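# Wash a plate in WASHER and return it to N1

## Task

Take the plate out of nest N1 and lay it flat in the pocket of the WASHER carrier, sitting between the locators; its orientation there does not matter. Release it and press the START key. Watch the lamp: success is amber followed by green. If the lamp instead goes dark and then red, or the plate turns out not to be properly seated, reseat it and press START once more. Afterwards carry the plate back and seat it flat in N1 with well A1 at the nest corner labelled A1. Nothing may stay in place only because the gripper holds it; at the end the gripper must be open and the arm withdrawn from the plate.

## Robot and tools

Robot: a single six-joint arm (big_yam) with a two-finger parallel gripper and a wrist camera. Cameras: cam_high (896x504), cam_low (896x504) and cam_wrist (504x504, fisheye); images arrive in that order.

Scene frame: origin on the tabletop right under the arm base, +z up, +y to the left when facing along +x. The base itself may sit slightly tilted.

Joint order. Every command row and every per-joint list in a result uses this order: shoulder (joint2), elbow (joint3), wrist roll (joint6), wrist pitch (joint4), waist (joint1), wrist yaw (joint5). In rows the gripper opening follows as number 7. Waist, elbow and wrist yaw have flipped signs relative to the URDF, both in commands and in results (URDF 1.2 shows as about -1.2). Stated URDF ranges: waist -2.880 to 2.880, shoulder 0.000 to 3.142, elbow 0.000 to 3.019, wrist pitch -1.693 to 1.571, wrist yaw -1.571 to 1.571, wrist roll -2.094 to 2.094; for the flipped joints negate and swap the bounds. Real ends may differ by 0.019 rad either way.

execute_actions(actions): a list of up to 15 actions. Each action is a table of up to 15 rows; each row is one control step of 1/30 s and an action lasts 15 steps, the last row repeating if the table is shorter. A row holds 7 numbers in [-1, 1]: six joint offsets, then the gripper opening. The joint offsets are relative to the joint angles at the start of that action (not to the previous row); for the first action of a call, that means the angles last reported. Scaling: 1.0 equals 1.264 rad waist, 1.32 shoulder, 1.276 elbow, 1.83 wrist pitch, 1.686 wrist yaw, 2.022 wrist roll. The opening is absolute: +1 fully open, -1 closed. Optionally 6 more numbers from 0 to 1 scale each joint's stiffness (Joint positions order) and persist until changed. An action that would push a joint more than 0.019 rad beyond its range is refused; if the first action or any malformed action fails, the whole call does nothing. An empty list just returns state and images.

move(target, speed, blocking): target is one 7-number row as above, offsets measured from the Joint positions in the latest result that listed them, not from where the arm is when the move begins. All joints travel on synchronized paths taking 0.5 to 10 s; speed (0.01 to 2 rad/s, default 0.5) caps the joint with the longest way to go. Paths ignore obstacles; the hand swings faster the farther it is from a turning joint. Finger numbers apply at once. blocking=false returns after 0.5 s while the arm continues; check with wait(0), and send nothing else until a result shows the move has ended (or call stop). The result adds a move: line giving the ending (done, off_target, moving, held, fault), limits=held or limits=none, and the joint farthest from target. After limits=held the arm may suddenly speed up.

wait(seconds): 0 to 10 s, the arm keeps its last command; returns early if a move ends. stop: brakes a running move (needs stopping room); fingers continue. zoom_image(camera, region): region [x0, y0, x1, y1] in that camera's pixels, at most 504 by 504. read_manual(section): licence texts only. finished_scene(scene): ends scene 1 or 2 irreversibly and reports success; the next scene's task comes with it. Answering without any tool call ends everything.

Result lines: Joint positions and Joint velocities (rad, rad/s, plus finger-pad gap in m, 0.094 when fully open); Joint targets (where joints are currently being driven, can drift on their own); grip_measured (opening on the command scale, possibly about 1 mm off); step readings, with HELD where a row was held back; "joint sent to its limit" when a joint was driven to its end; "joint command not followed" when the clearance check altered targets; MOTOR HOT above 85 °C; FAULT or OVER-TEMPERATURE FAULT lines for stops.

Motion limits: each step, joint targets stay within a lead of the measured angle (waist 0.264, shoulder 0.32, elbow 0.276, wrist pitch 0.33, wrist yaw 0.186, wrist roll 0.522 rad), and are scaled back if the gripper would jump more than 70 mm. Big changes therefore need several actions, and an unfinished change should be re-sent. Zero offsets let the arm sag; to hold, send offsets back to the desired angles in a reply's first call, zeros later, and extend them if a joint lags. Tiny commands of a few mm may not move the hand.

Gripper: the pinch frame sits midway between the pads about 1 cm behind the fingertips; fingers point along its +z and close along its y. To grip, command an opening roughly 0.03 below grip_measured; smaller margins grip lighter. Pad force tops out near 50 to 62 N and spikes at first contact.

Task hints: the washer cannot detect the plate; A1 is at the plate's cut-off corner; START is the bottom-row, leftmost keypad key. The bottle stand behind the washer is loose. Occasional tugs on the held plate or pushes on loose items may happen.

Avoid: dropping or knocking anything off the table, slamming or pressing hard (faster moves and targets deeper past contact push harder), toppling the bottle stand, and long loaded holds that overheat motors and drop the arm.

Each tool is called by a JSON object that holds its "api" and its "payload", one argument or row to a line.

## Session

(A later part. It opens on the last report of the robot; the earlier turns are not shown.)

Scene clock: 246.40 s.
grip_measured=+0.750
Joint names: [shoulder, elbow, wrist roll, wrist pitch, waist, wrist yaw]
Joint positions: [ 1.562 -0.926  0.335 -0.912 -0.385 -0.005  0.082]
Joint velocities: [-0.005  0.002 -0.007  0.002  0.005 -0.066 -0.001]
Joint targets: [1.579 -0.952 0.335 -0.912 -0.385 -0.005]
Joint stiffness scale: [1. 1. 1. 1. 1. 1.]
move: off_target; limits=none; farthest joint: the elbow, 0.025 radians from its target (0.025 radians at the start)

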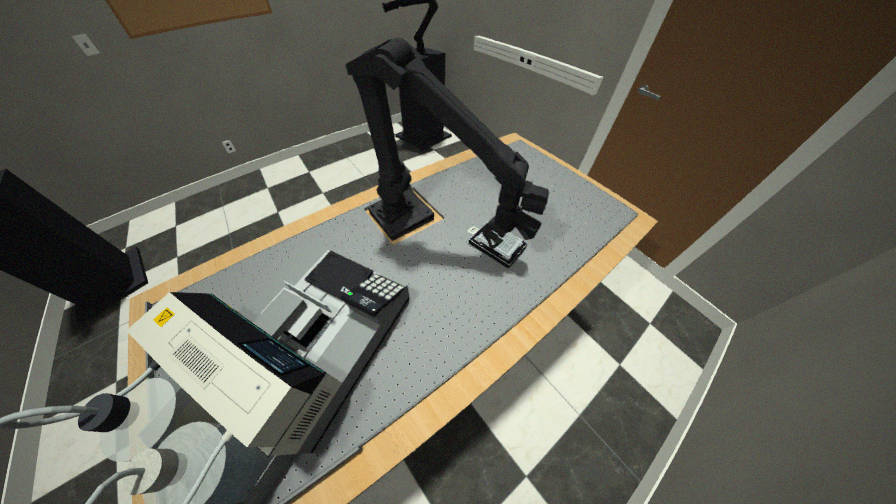

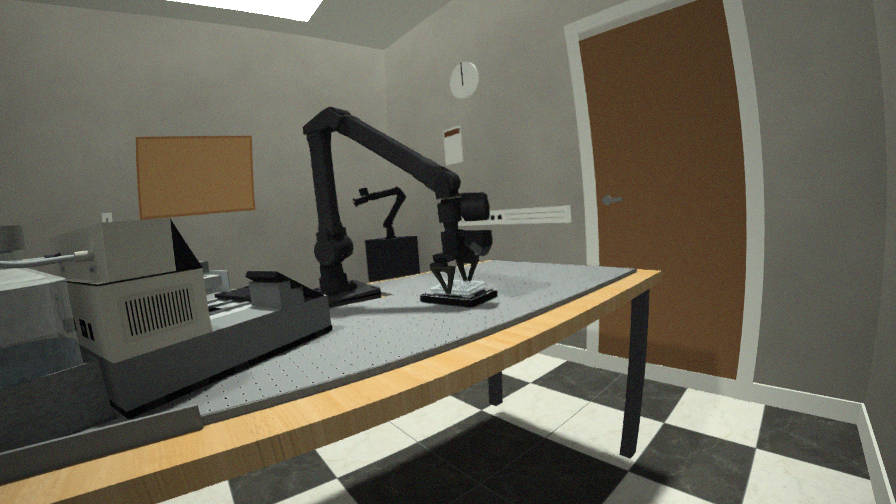

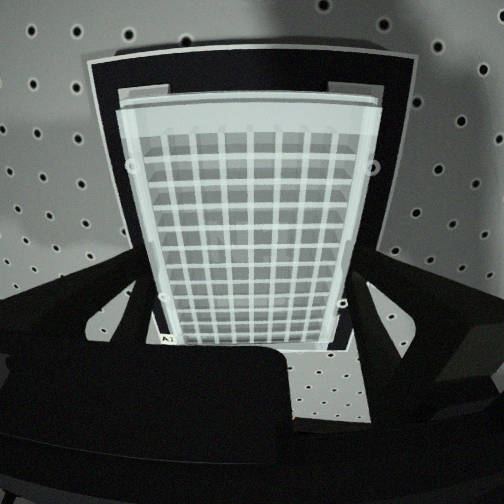

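{"api": "move", "payload": {
  "target": [0.027,-0.02,-0.007,0,0,0,0.715],
  "speed": 0.05
}}

{"api": "execute_actions", "payload": {
  "actions": [
    [[0,-0.02,0,0,0,0,0.715],[0,-0.02,0,0,0,0,0.72],[0,-0.02,0,0,0,0,0.73],[0,-0.02,0,0,0,0,0.74],[0,-0.02,0,0,0,0,0.75],[0,-0.02,0,0,0,0,0.76],[0,-0.02,0,0,0,0,0.78],[0,-0.02,0,0,0,0,0.8],[0,-0.02,0,0,0,0,0.95]]
  ]
}}

{"api": "move", "payload": {
  "target": [-0.12,-0.03,0,-0.05,0,0,1],
  "speed": 0.2
}}

{"api": "zoom_image", "payload": {
  "camera": "cam_wrist",
  "region": [110,30,400,320]
}}

{"api": "zoom_image", "payload": {
  "camera": "cam_low",
  "region": [400,240,520,320]
}}

Scene clock: 254.07 s.
grip_measured=+0.750
Joint names: [shoulder, elbow, wrist roll, wrist pitch, waist, wrist yaw]
Joint positions: [ 1.563 -0.926  0.335 -0.912 -0.385 -0.005  0.082]
Joint velocities: [ 0.005  0.022  0.022 -0.007  0.005  0.007 -0.001]
Joint targets: [1.598 -0.952 0.321 -0.912 -0.385 -0.005]
Joint stiffness scale: [1. 1. 1. 1. 1. 1.]
move: off_target; limits=none; farthest joint: the shoulder, 0.035 radians from its target (0.036 radians at the start)

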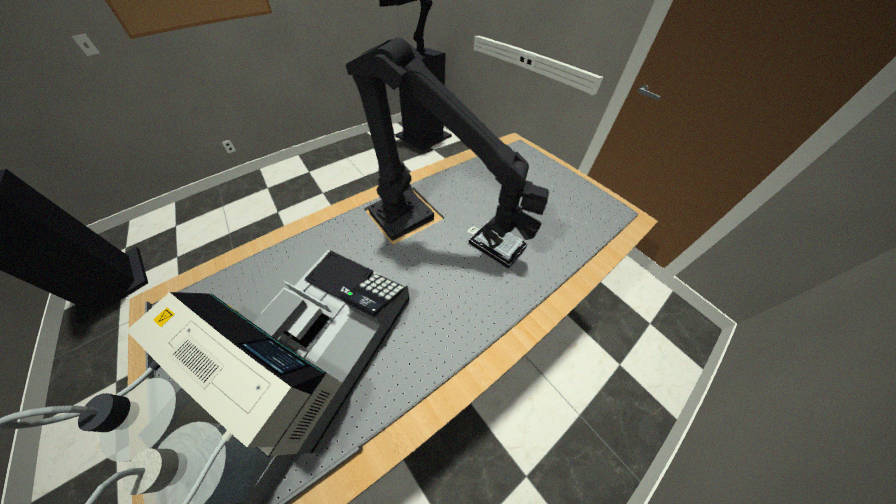

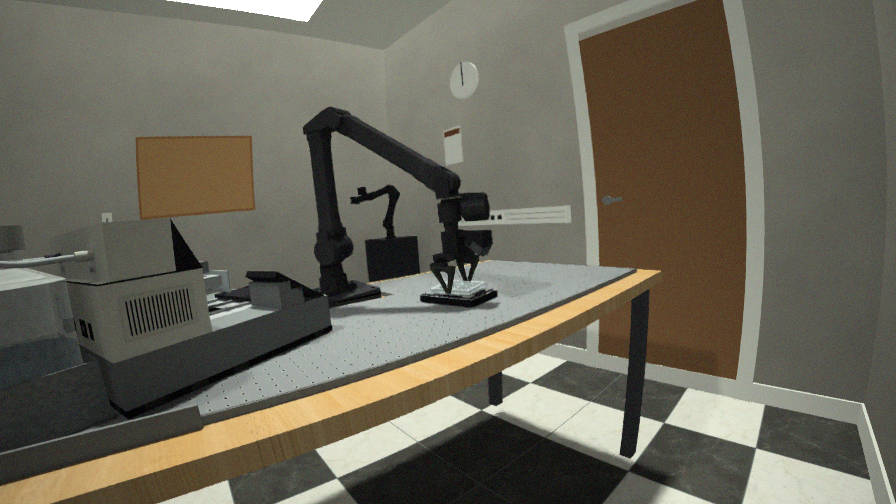

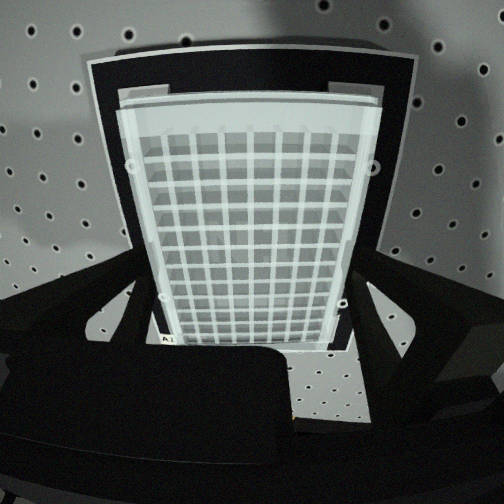

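Scene clock: 254.57 s.
grip_measured=+0.948
Joint names: [shoulder, elbow, wrist roll, wrist pitch, waist, wrist yaw]
Joint positions: [ 1.563 -0.926  0.335 -0.912 -0.385 -0.005  0.092]
Joint velocities: [ 0.005 -0.007  0.022  0.012  0.005  0.037  0.   ]
Joint targets: [1.563 -0.952 0.335 -0.912 -0.385 -0.005]
Joint stiffness scale: [1. 1. 1. 1. 1. 1.]
Step readings (joint positions):
0: [1.563 -0.926 0.335 -0.912 -0.385 -0.005]
1: [1.563 -0.926 0.335 -0.912 -0.385 -0.005]
2: [1.563 -0.926 0.335 -0.912 -0.385 -0.005]
4: [1.563 -0.926 0.335 -0.912 -0.385 -0.005]
8: [1.563 -0.926 0.335 -0.912 -0.385 -0.005]
15: Joint positions above

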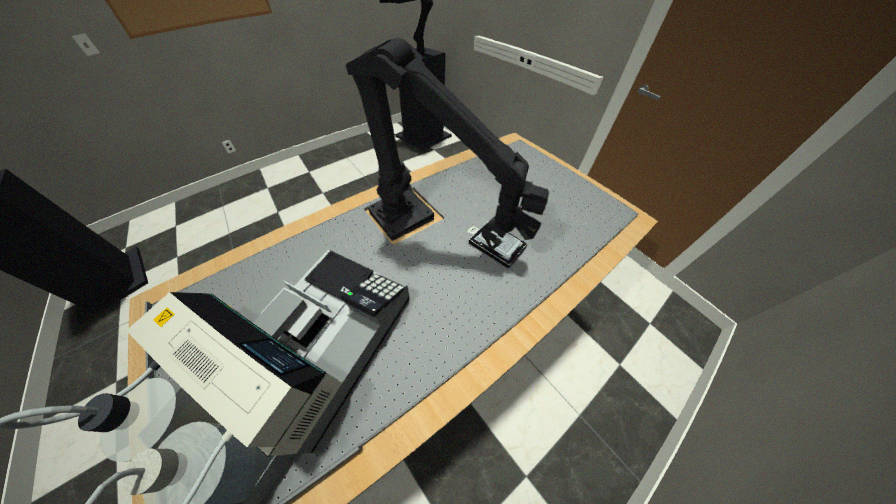

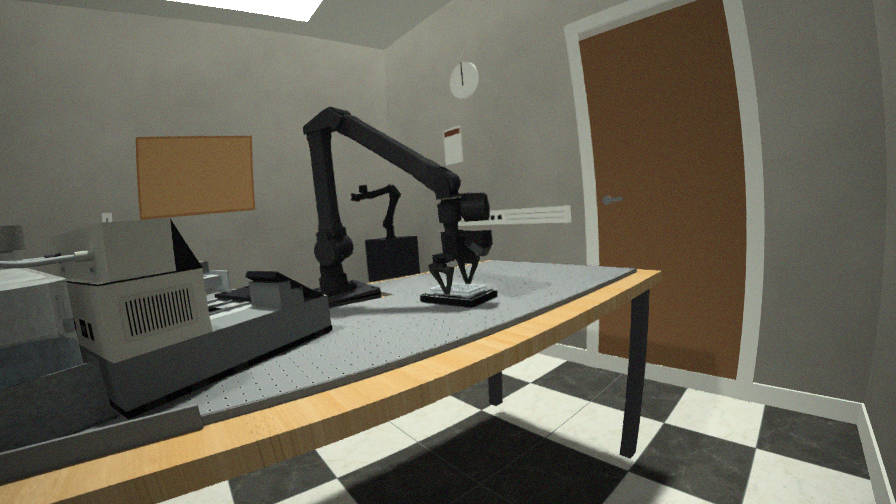

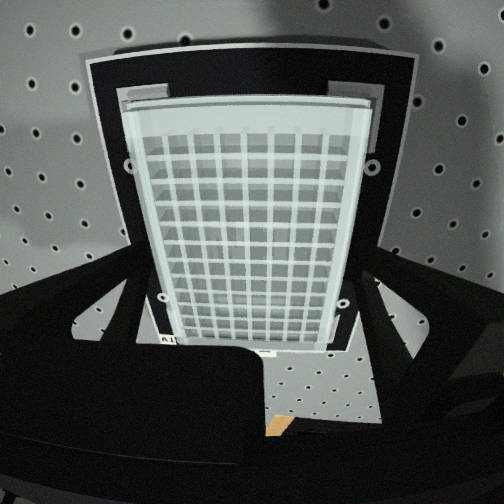

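Scene clock: 255.73 s.
grip_measured=+1.000
Joint names: [shoulder, elbow, wrist roll, wrist pitch, waist, wrist yaw]
Joint positions: [ 1.414 -0.926  0.335 -0.994 -0.385 -0.005  0.094]
Joint velocities: [ 0.015 -0.007 -0.022 -0.002  0.005 -0.051  0.   ]
Joint targets: [1.404 -0.965 0.335 -1.004 -0.385 -0.005]
Joint stiffness scale: [1. 1. 1. 1. 1. 1.]
move: off_target; limits=none; farthest joint: the elbow, 0.038 radians from its target (0.038 radians at the start)

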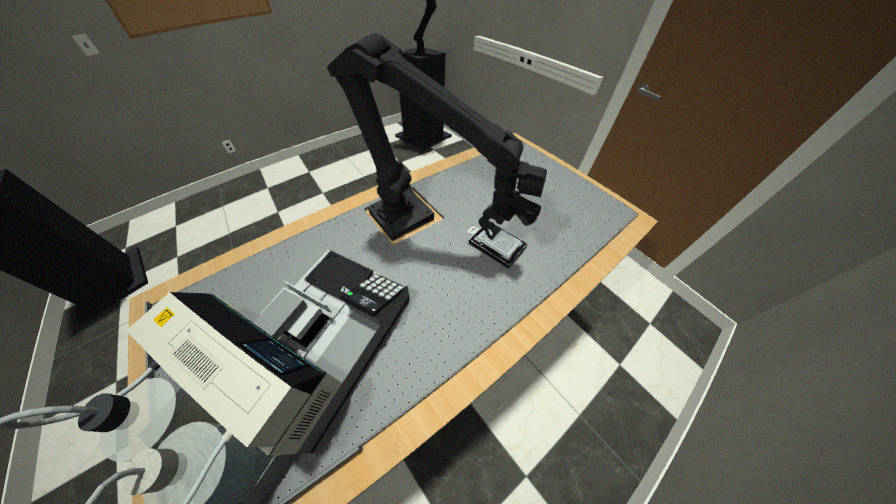

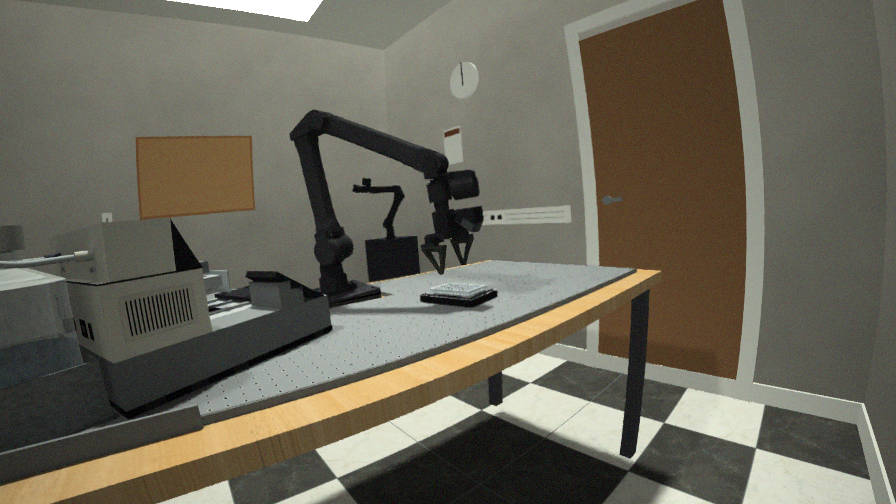

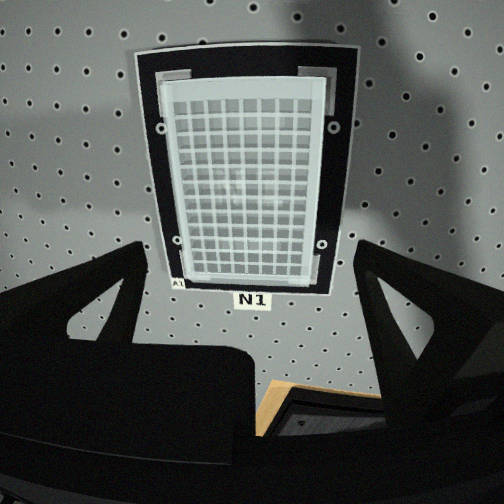

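Region (110, 30, 400, 320) of cam_wrist's 504x504 image, scaled by 1.738, with more detail than that image has.

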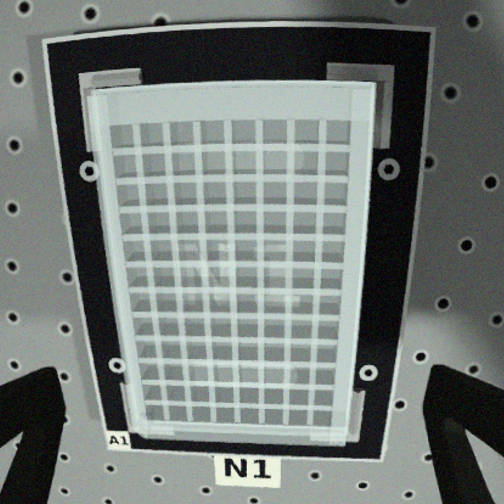

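Region (400, 240, 520, 320) of cam_low's 896x504 image, scaled by 4.200, with more detail than that image has.

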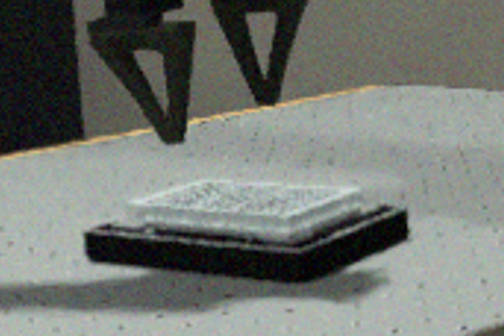

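{"api": "execute_actions", "payload": {
  "actions": []
}}

{"api": "zoom_image", "payload": {
  "camera": "cam_wrist",
  "region": [50,50,450,450]
}}

Scene clock: 269.30 s.
grip_measured=+1.000
Joint names: [shoulder, elbow, wrist roll, wrist pitch, waist, wrist yaw]
Joint positions: [ 1.414 -0.926  0.335 -0.994 -0.385 -0.005  0.094]
Joint velocities: [-0.005  0.012  0.037 -0.017  0.005  0.022  0.   ]
Joint targets: [1.404 -0.965 0.335 -1.004 -0.385 -0.005]
Joint stiffness scale: [1. 1. 1. 1. 1. 1.]

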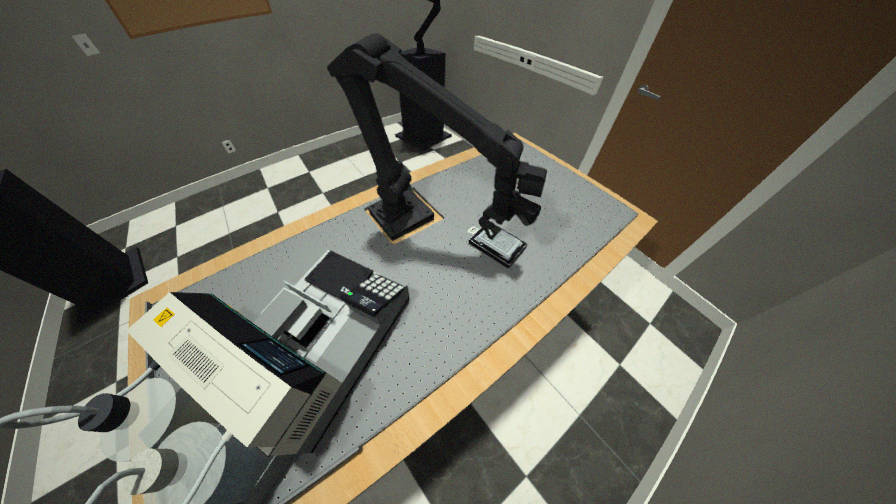

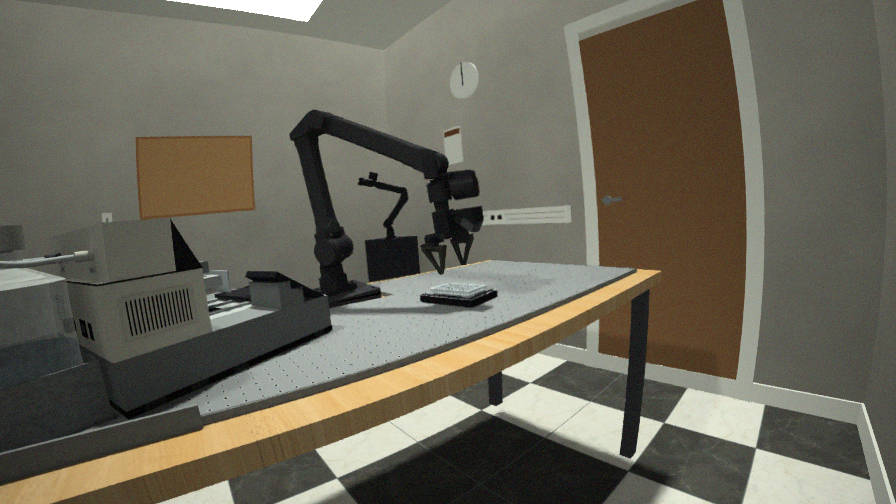

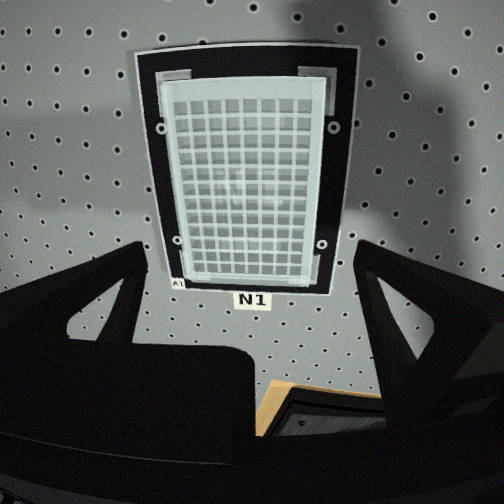

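Region (50, 50, 450, 450) of cam_wrist's 504x504 image, scaled by 1.260, with more detail than that image has.

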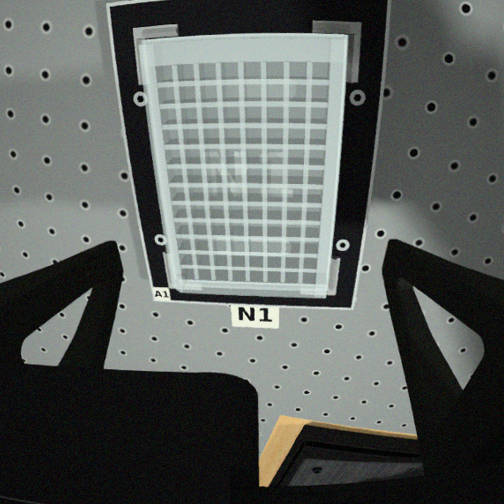

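{"api": "move", "payload": {
  "target": [0.13,-0.025,0.003,0.047,0.008,0,1],
  "speed": 0.2
}}

{"api": "move", "payload": {
  "target": [0,-0.02,0,0,0,0,0.73]
}}

Scene clock: 272.43 s.
grip_measured=+1.000
Joint names: [shoulder, elbow, wrist roll, wrist pitch, waist, wrist yaw]
Joint positions: [ 1.575 -0.927  0.335 -0.919 -0.385 -0.005  0.094]
Joint velocities: [-0.024  0.002 -0.022 -0.002  0.005 -0.066  0.   ]
Joint targets: [1.586 -0.958 0.341 -0.908 -0.375 -0.005]
Joint stiffness scale: [1. 1. 1. 1. 1. 1.]
move: off_target; limits=none; farthest joint: the elbow, 0.031 radians from its target (0.031 radians at the start)

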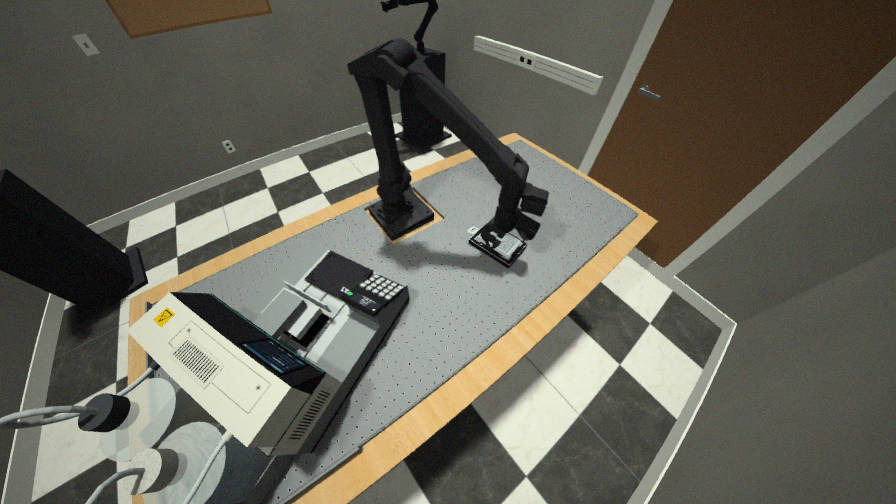

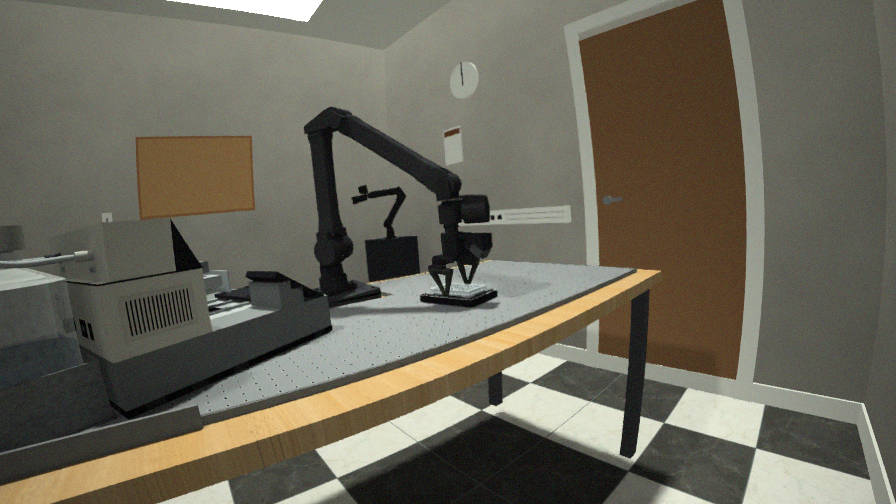

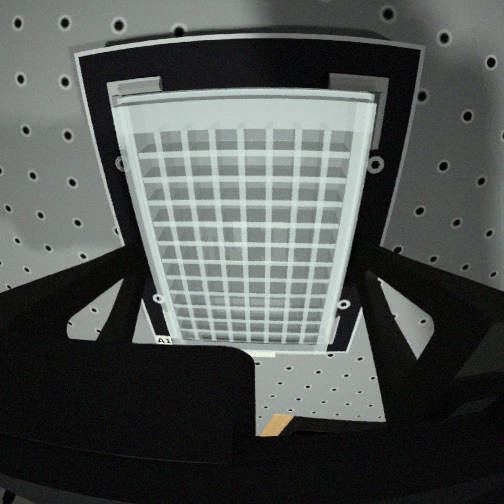

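Scene clock: 273.13 s.
grip_measured=+0.754
Joint names: [shoulder, elbow, wrist roll, wrist pitch, waist, wrist yaw]
Joint positions: [ 1.575 -0.927  0.335 -0.919 -0.385 -0.004  0.082]
Joint velocities: [-0.015  0.012 -0.022 -0.012  0.015 -0.007  0.001]
Joint targets: [1.575 -0.952 0.335 -0.919 -0.385 -0.006]
Joint stiffness scale: [1. 1. 1. 1. 1. 1.]
move: off_target; limits=none; farthest joint: the elbow, 0.026 radians from its target (0.026 radians at the start)

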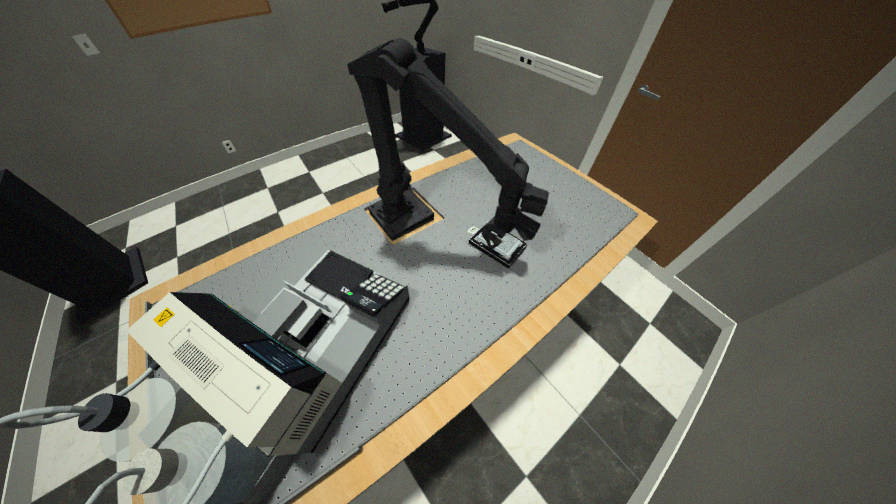

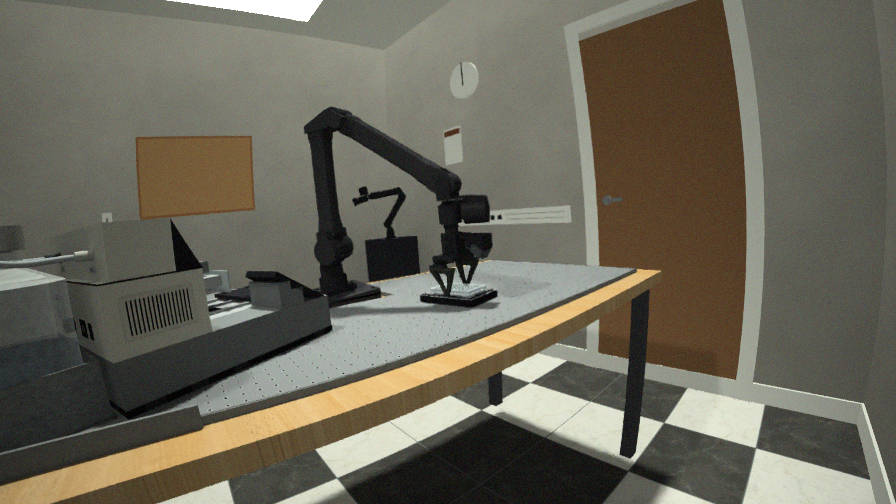

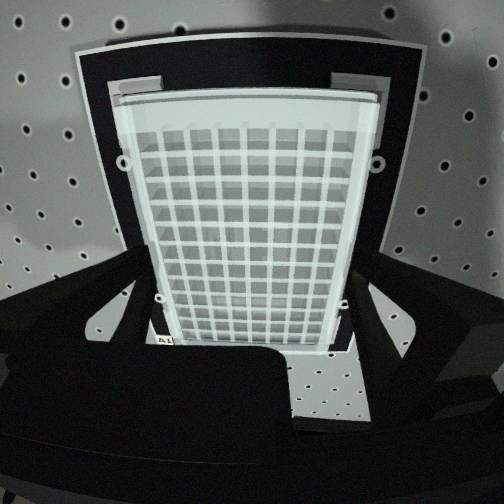

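Moved right. Nudge a bit more with yaw, then release.

{"api": "move", "payload": {
  "target": [0,-0.02,0,0,0,-0.005,0.735]
}}

{"api": "move", "payload": {
  "target": [0,-0.02,0,0,0,0,0.85]
}}

{"api": "move", "payload": {
  "target": [-0.14,-0.03,0,-0.047,0,0,1],
  "speed": 0.3
}}

{"api": "zoom_image", "payload": {
  "camera": "cam_wrist",
  "region": [100,20,400,320]
}}

{"api": "zoom_image", "payload": {
  "camera": "cam_low",
  "region": [410,265,510,315]
}}

Scene clock: 278.23 s.
grip_measured=+0.754
Joint names: [shoulder, elbow, wrist roll, wrist pitch, waist, wrist yaw]
Joint positions: [ 1.575 -0.927  0.335 -0.919 -0.385 -0.004  0.082]
Joint velocities: [-0.005  0.017  0.007 -0.007 -0.005 -0.007 -0.   ]
Joint targets: [1.575 -0.952 0.335 -0.919 -0.385 -0.012]
Joint stiffness scale: [1. 1. 1. 1. 1. 1.]
move: off_target; limits=none; farthest joint: the elbow, 0.026 radians from its target (0.026 radians at the start)

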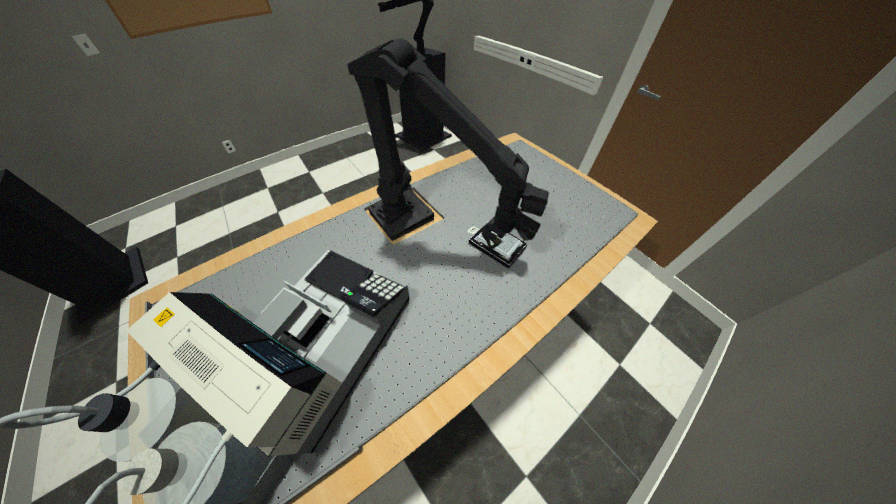

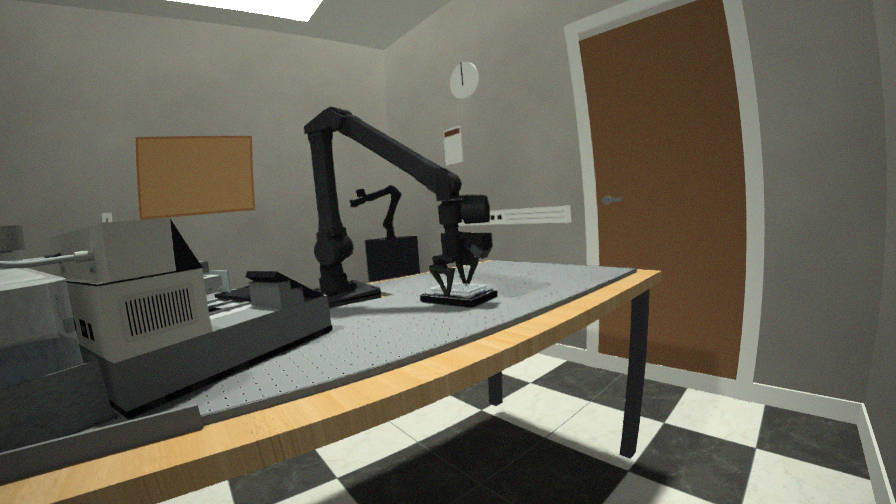

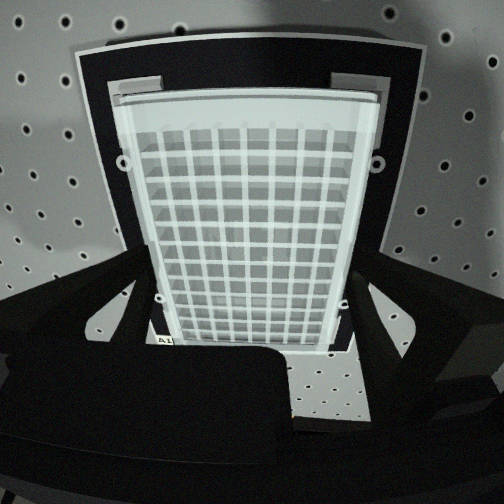

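Scene clock: 278.93 s.
grip_measured=+0.848
Joint names: [shoulder, elbow, wrist roll, wrist pitch, waist, wrist yaw]
Joint positions: [ 1.575 -0.927  0.335 -0.919 -0.385 -0.004  0.087]
Joint velocities: [ 0.005  0.002 -0.051  0.002 -0.005  0.037 -0.   ]
Joint targets: [1.575 -0.952 0.335 -0.919 -0.385 -0.004]
Joint stiffness scale: [1. 1. 1. 1. 1. 1.]
move: off_target; limits=none; farthest joint: the elbow, 0.026 radians from its target (0.026 radians at the start)

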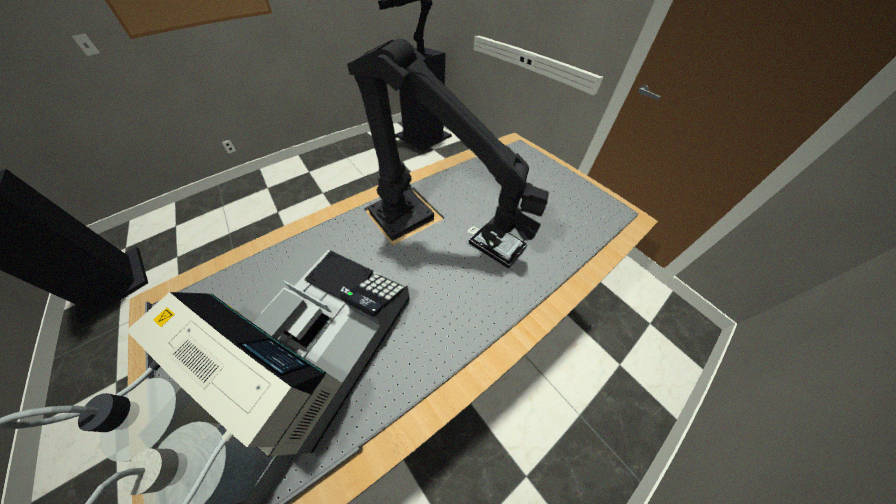

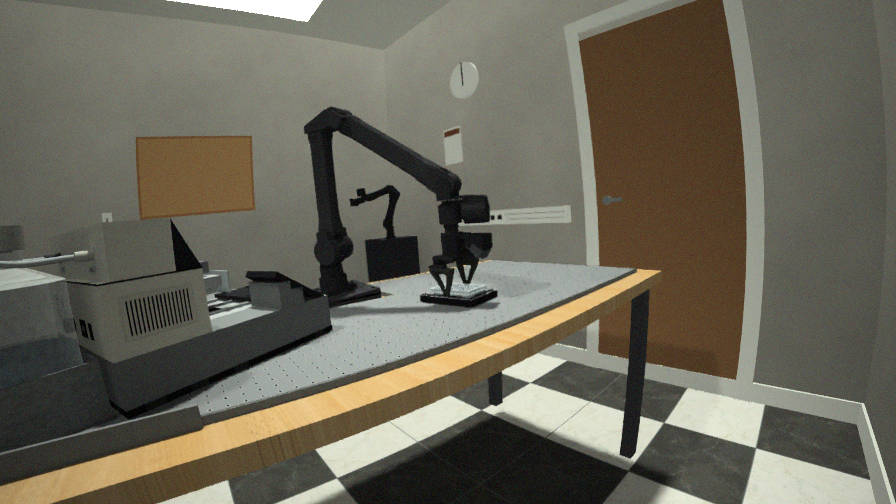

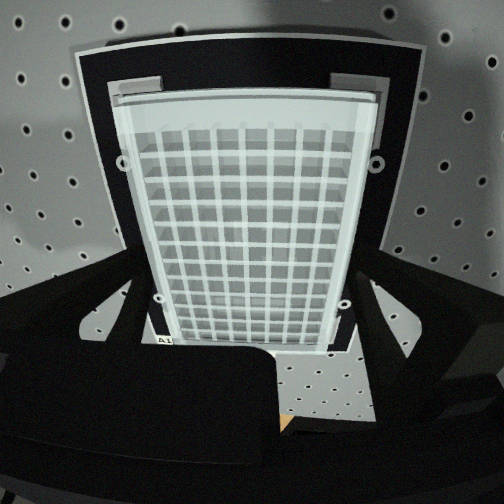

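Scene clock: 279.93 s.
grip_measured=+1.000
Joint names: [shoulder, elbow, wrist roll, wrist pitch, waist, wrist yaw]
Joint positions: [ 1.397 -0.927  0.335 -0.996 -0.385 -0.004  0.094]
Joint velocities: [-0.005  0.007 -0.051 -0.012  0.015 -0.066  0.   ]
Joint targets: [1.390 -0.965 0.335 -1.005 -0.385 -0.004]
Joint stiffness scale: [1. 1. 1. 1. 1. 1.]
move: off_target; limits=none; farthest joint: the elbow, 0.038 radians from its target (0.038 radians at the start)

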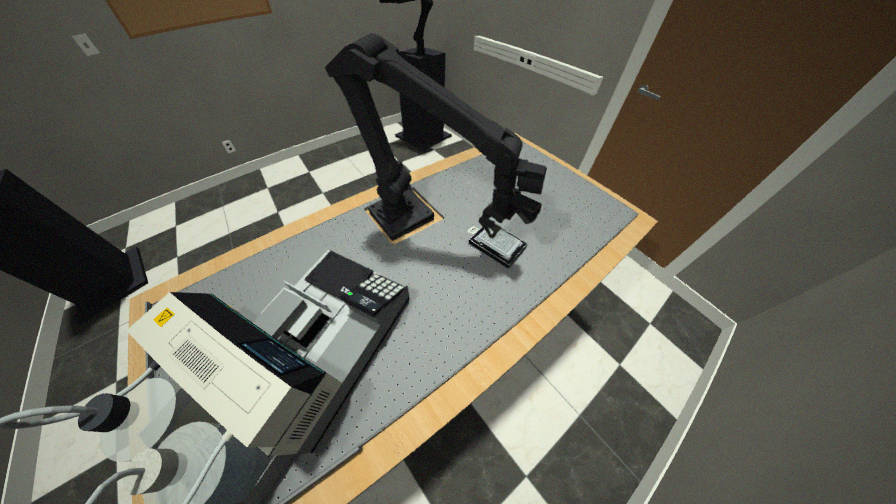

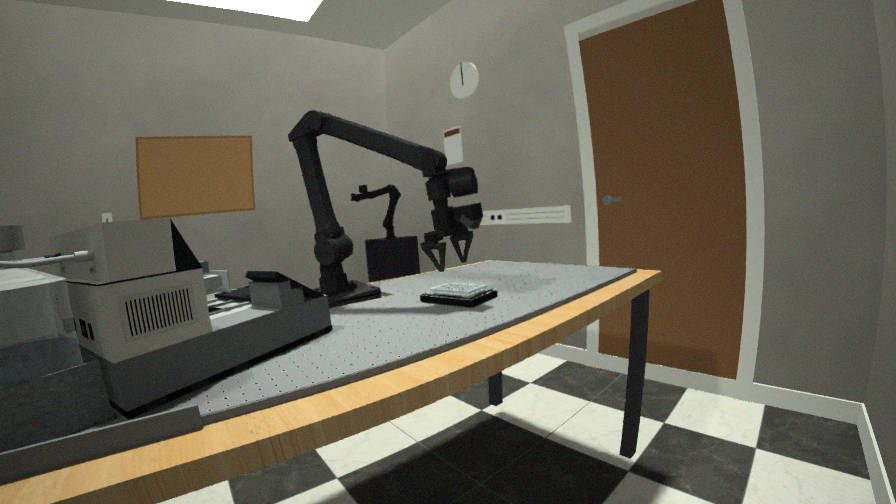

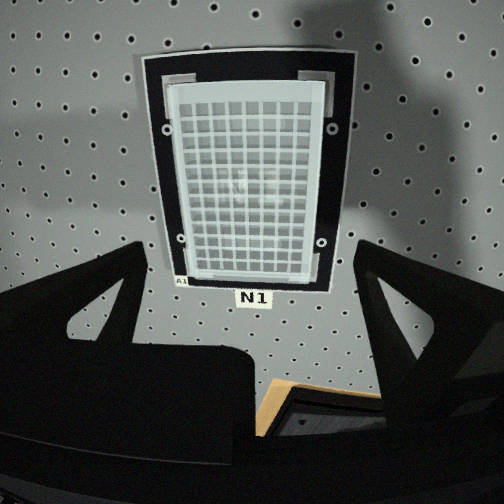

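Region (100, 20, 400, 320) of cam_wrist's 504x504 image, scaled by 1.680, with more detail than that image has.

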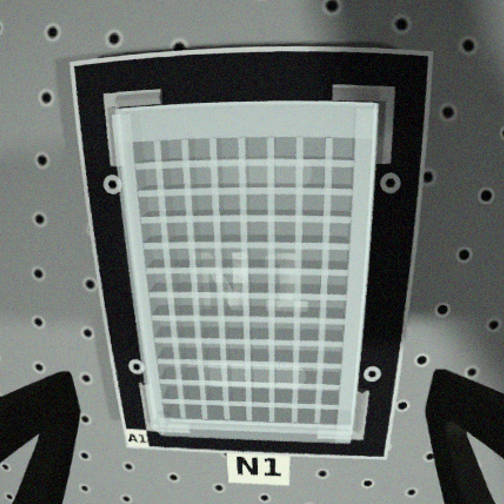

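Region (410, 265, 510, 315) of cam_low's 896x504 image, scaled by 5.040, with more detail than that image has.

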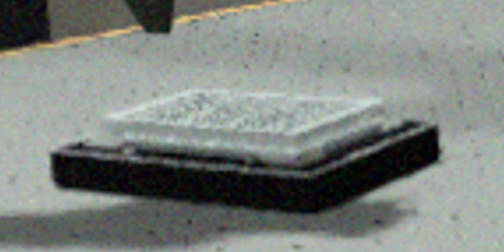

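{"api": "move", "payload": {
  "target": [0.115,-0.025,0,0.04,0,0,0.62],
  "speed": 0.2
}}

{"api": "move", "payload": {
  "target": [0.036,-0.025,0,0.008,0.012,0,0.62],
  "speed": 0.04
}}

Scene clock: 283.70 s.
grip_measured=+0.622
Joint names: [shoulder, elbow, wrist roll, wrist pitch, waist, wrist yaw]
Joint positions: [ 1.538 -0.927  0.335 -0.935 -0.385 -0.004  0.076]
Joint velocities: [ 0.005  0.002  0.007 -0.007 -0.005  0.022 -0.   ]
Joint targets: [1.548 -0.959 0.335 -0.922 -0.385 -0.004]
Joint stiffness scale: [1. 1. 1. 1. 1. 1.]
move: off_target; limits=none; farthest joint: the elbow, 0.032 radians from its target (0.032 radians at the start)

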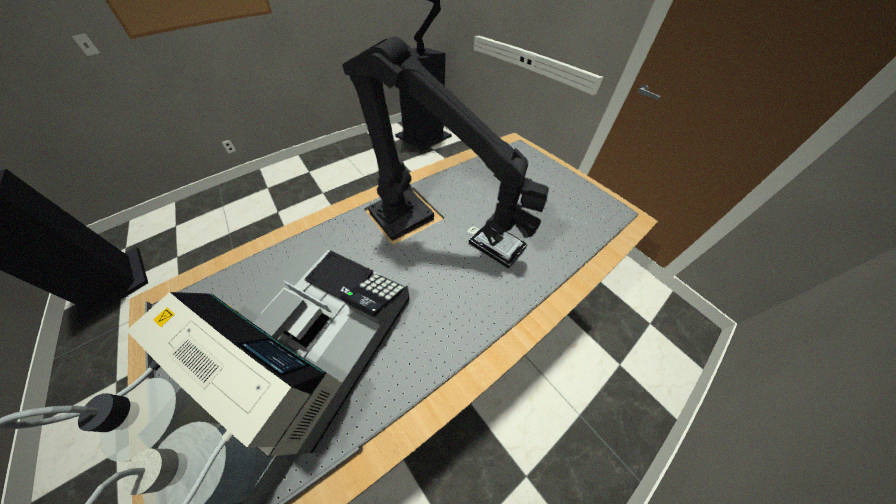

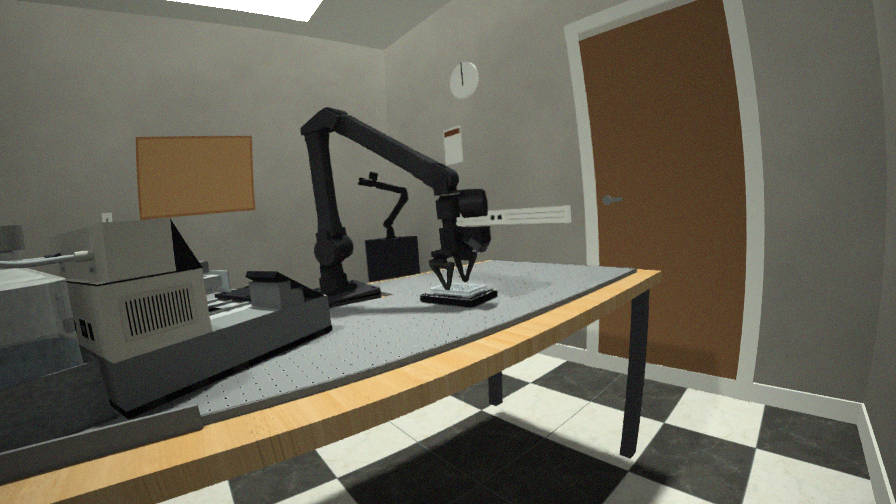

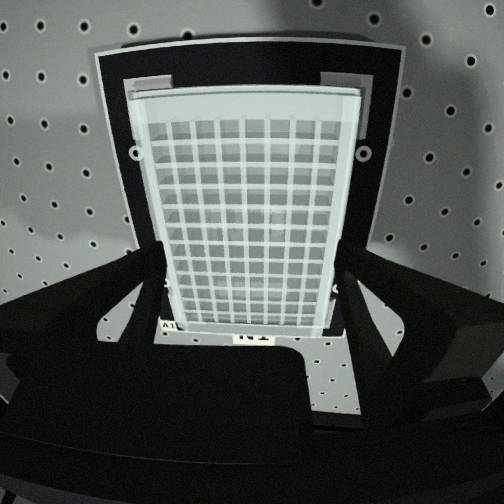

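Scene clock: 285.10 s.
grip_measured=+0.622
Joint names: [shoulder, elbow, wrist roll, wrist pitch, waist, wrist yaw]
Joint positions: [ 1.542 -0.928  0.336 -0.935 -0.385 -0.005  0.076]
Joint velocities: [-0.005 -0.007  0.007  0.017  0.005  0.081 -0.002]
Joint targets: [1.586 -0.958 0.335 -0.920 -0.370 -0.004]
Joint stiffness scale: [1. 1. 1. 1. 1. 1.]
move: off_target; limits=none; farthest joint: the shoulder, 0.043 radians from its target (0.047 radians at the start)

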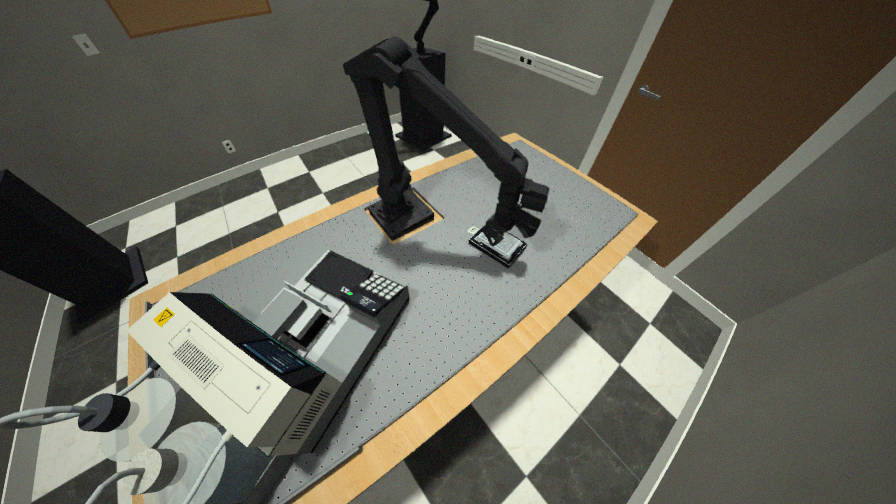

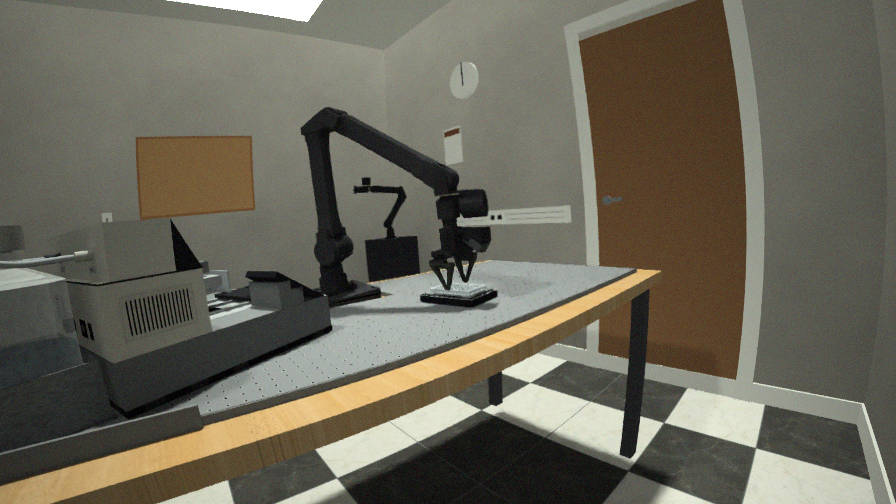

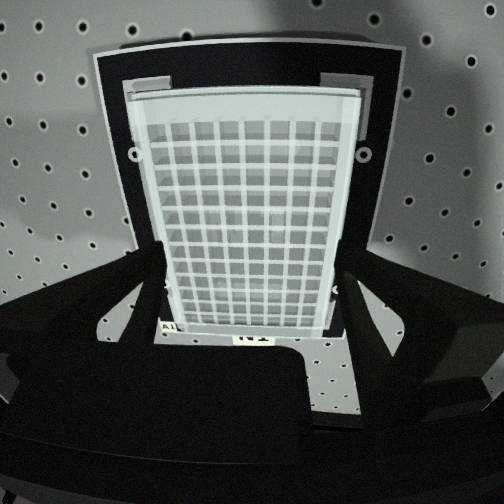

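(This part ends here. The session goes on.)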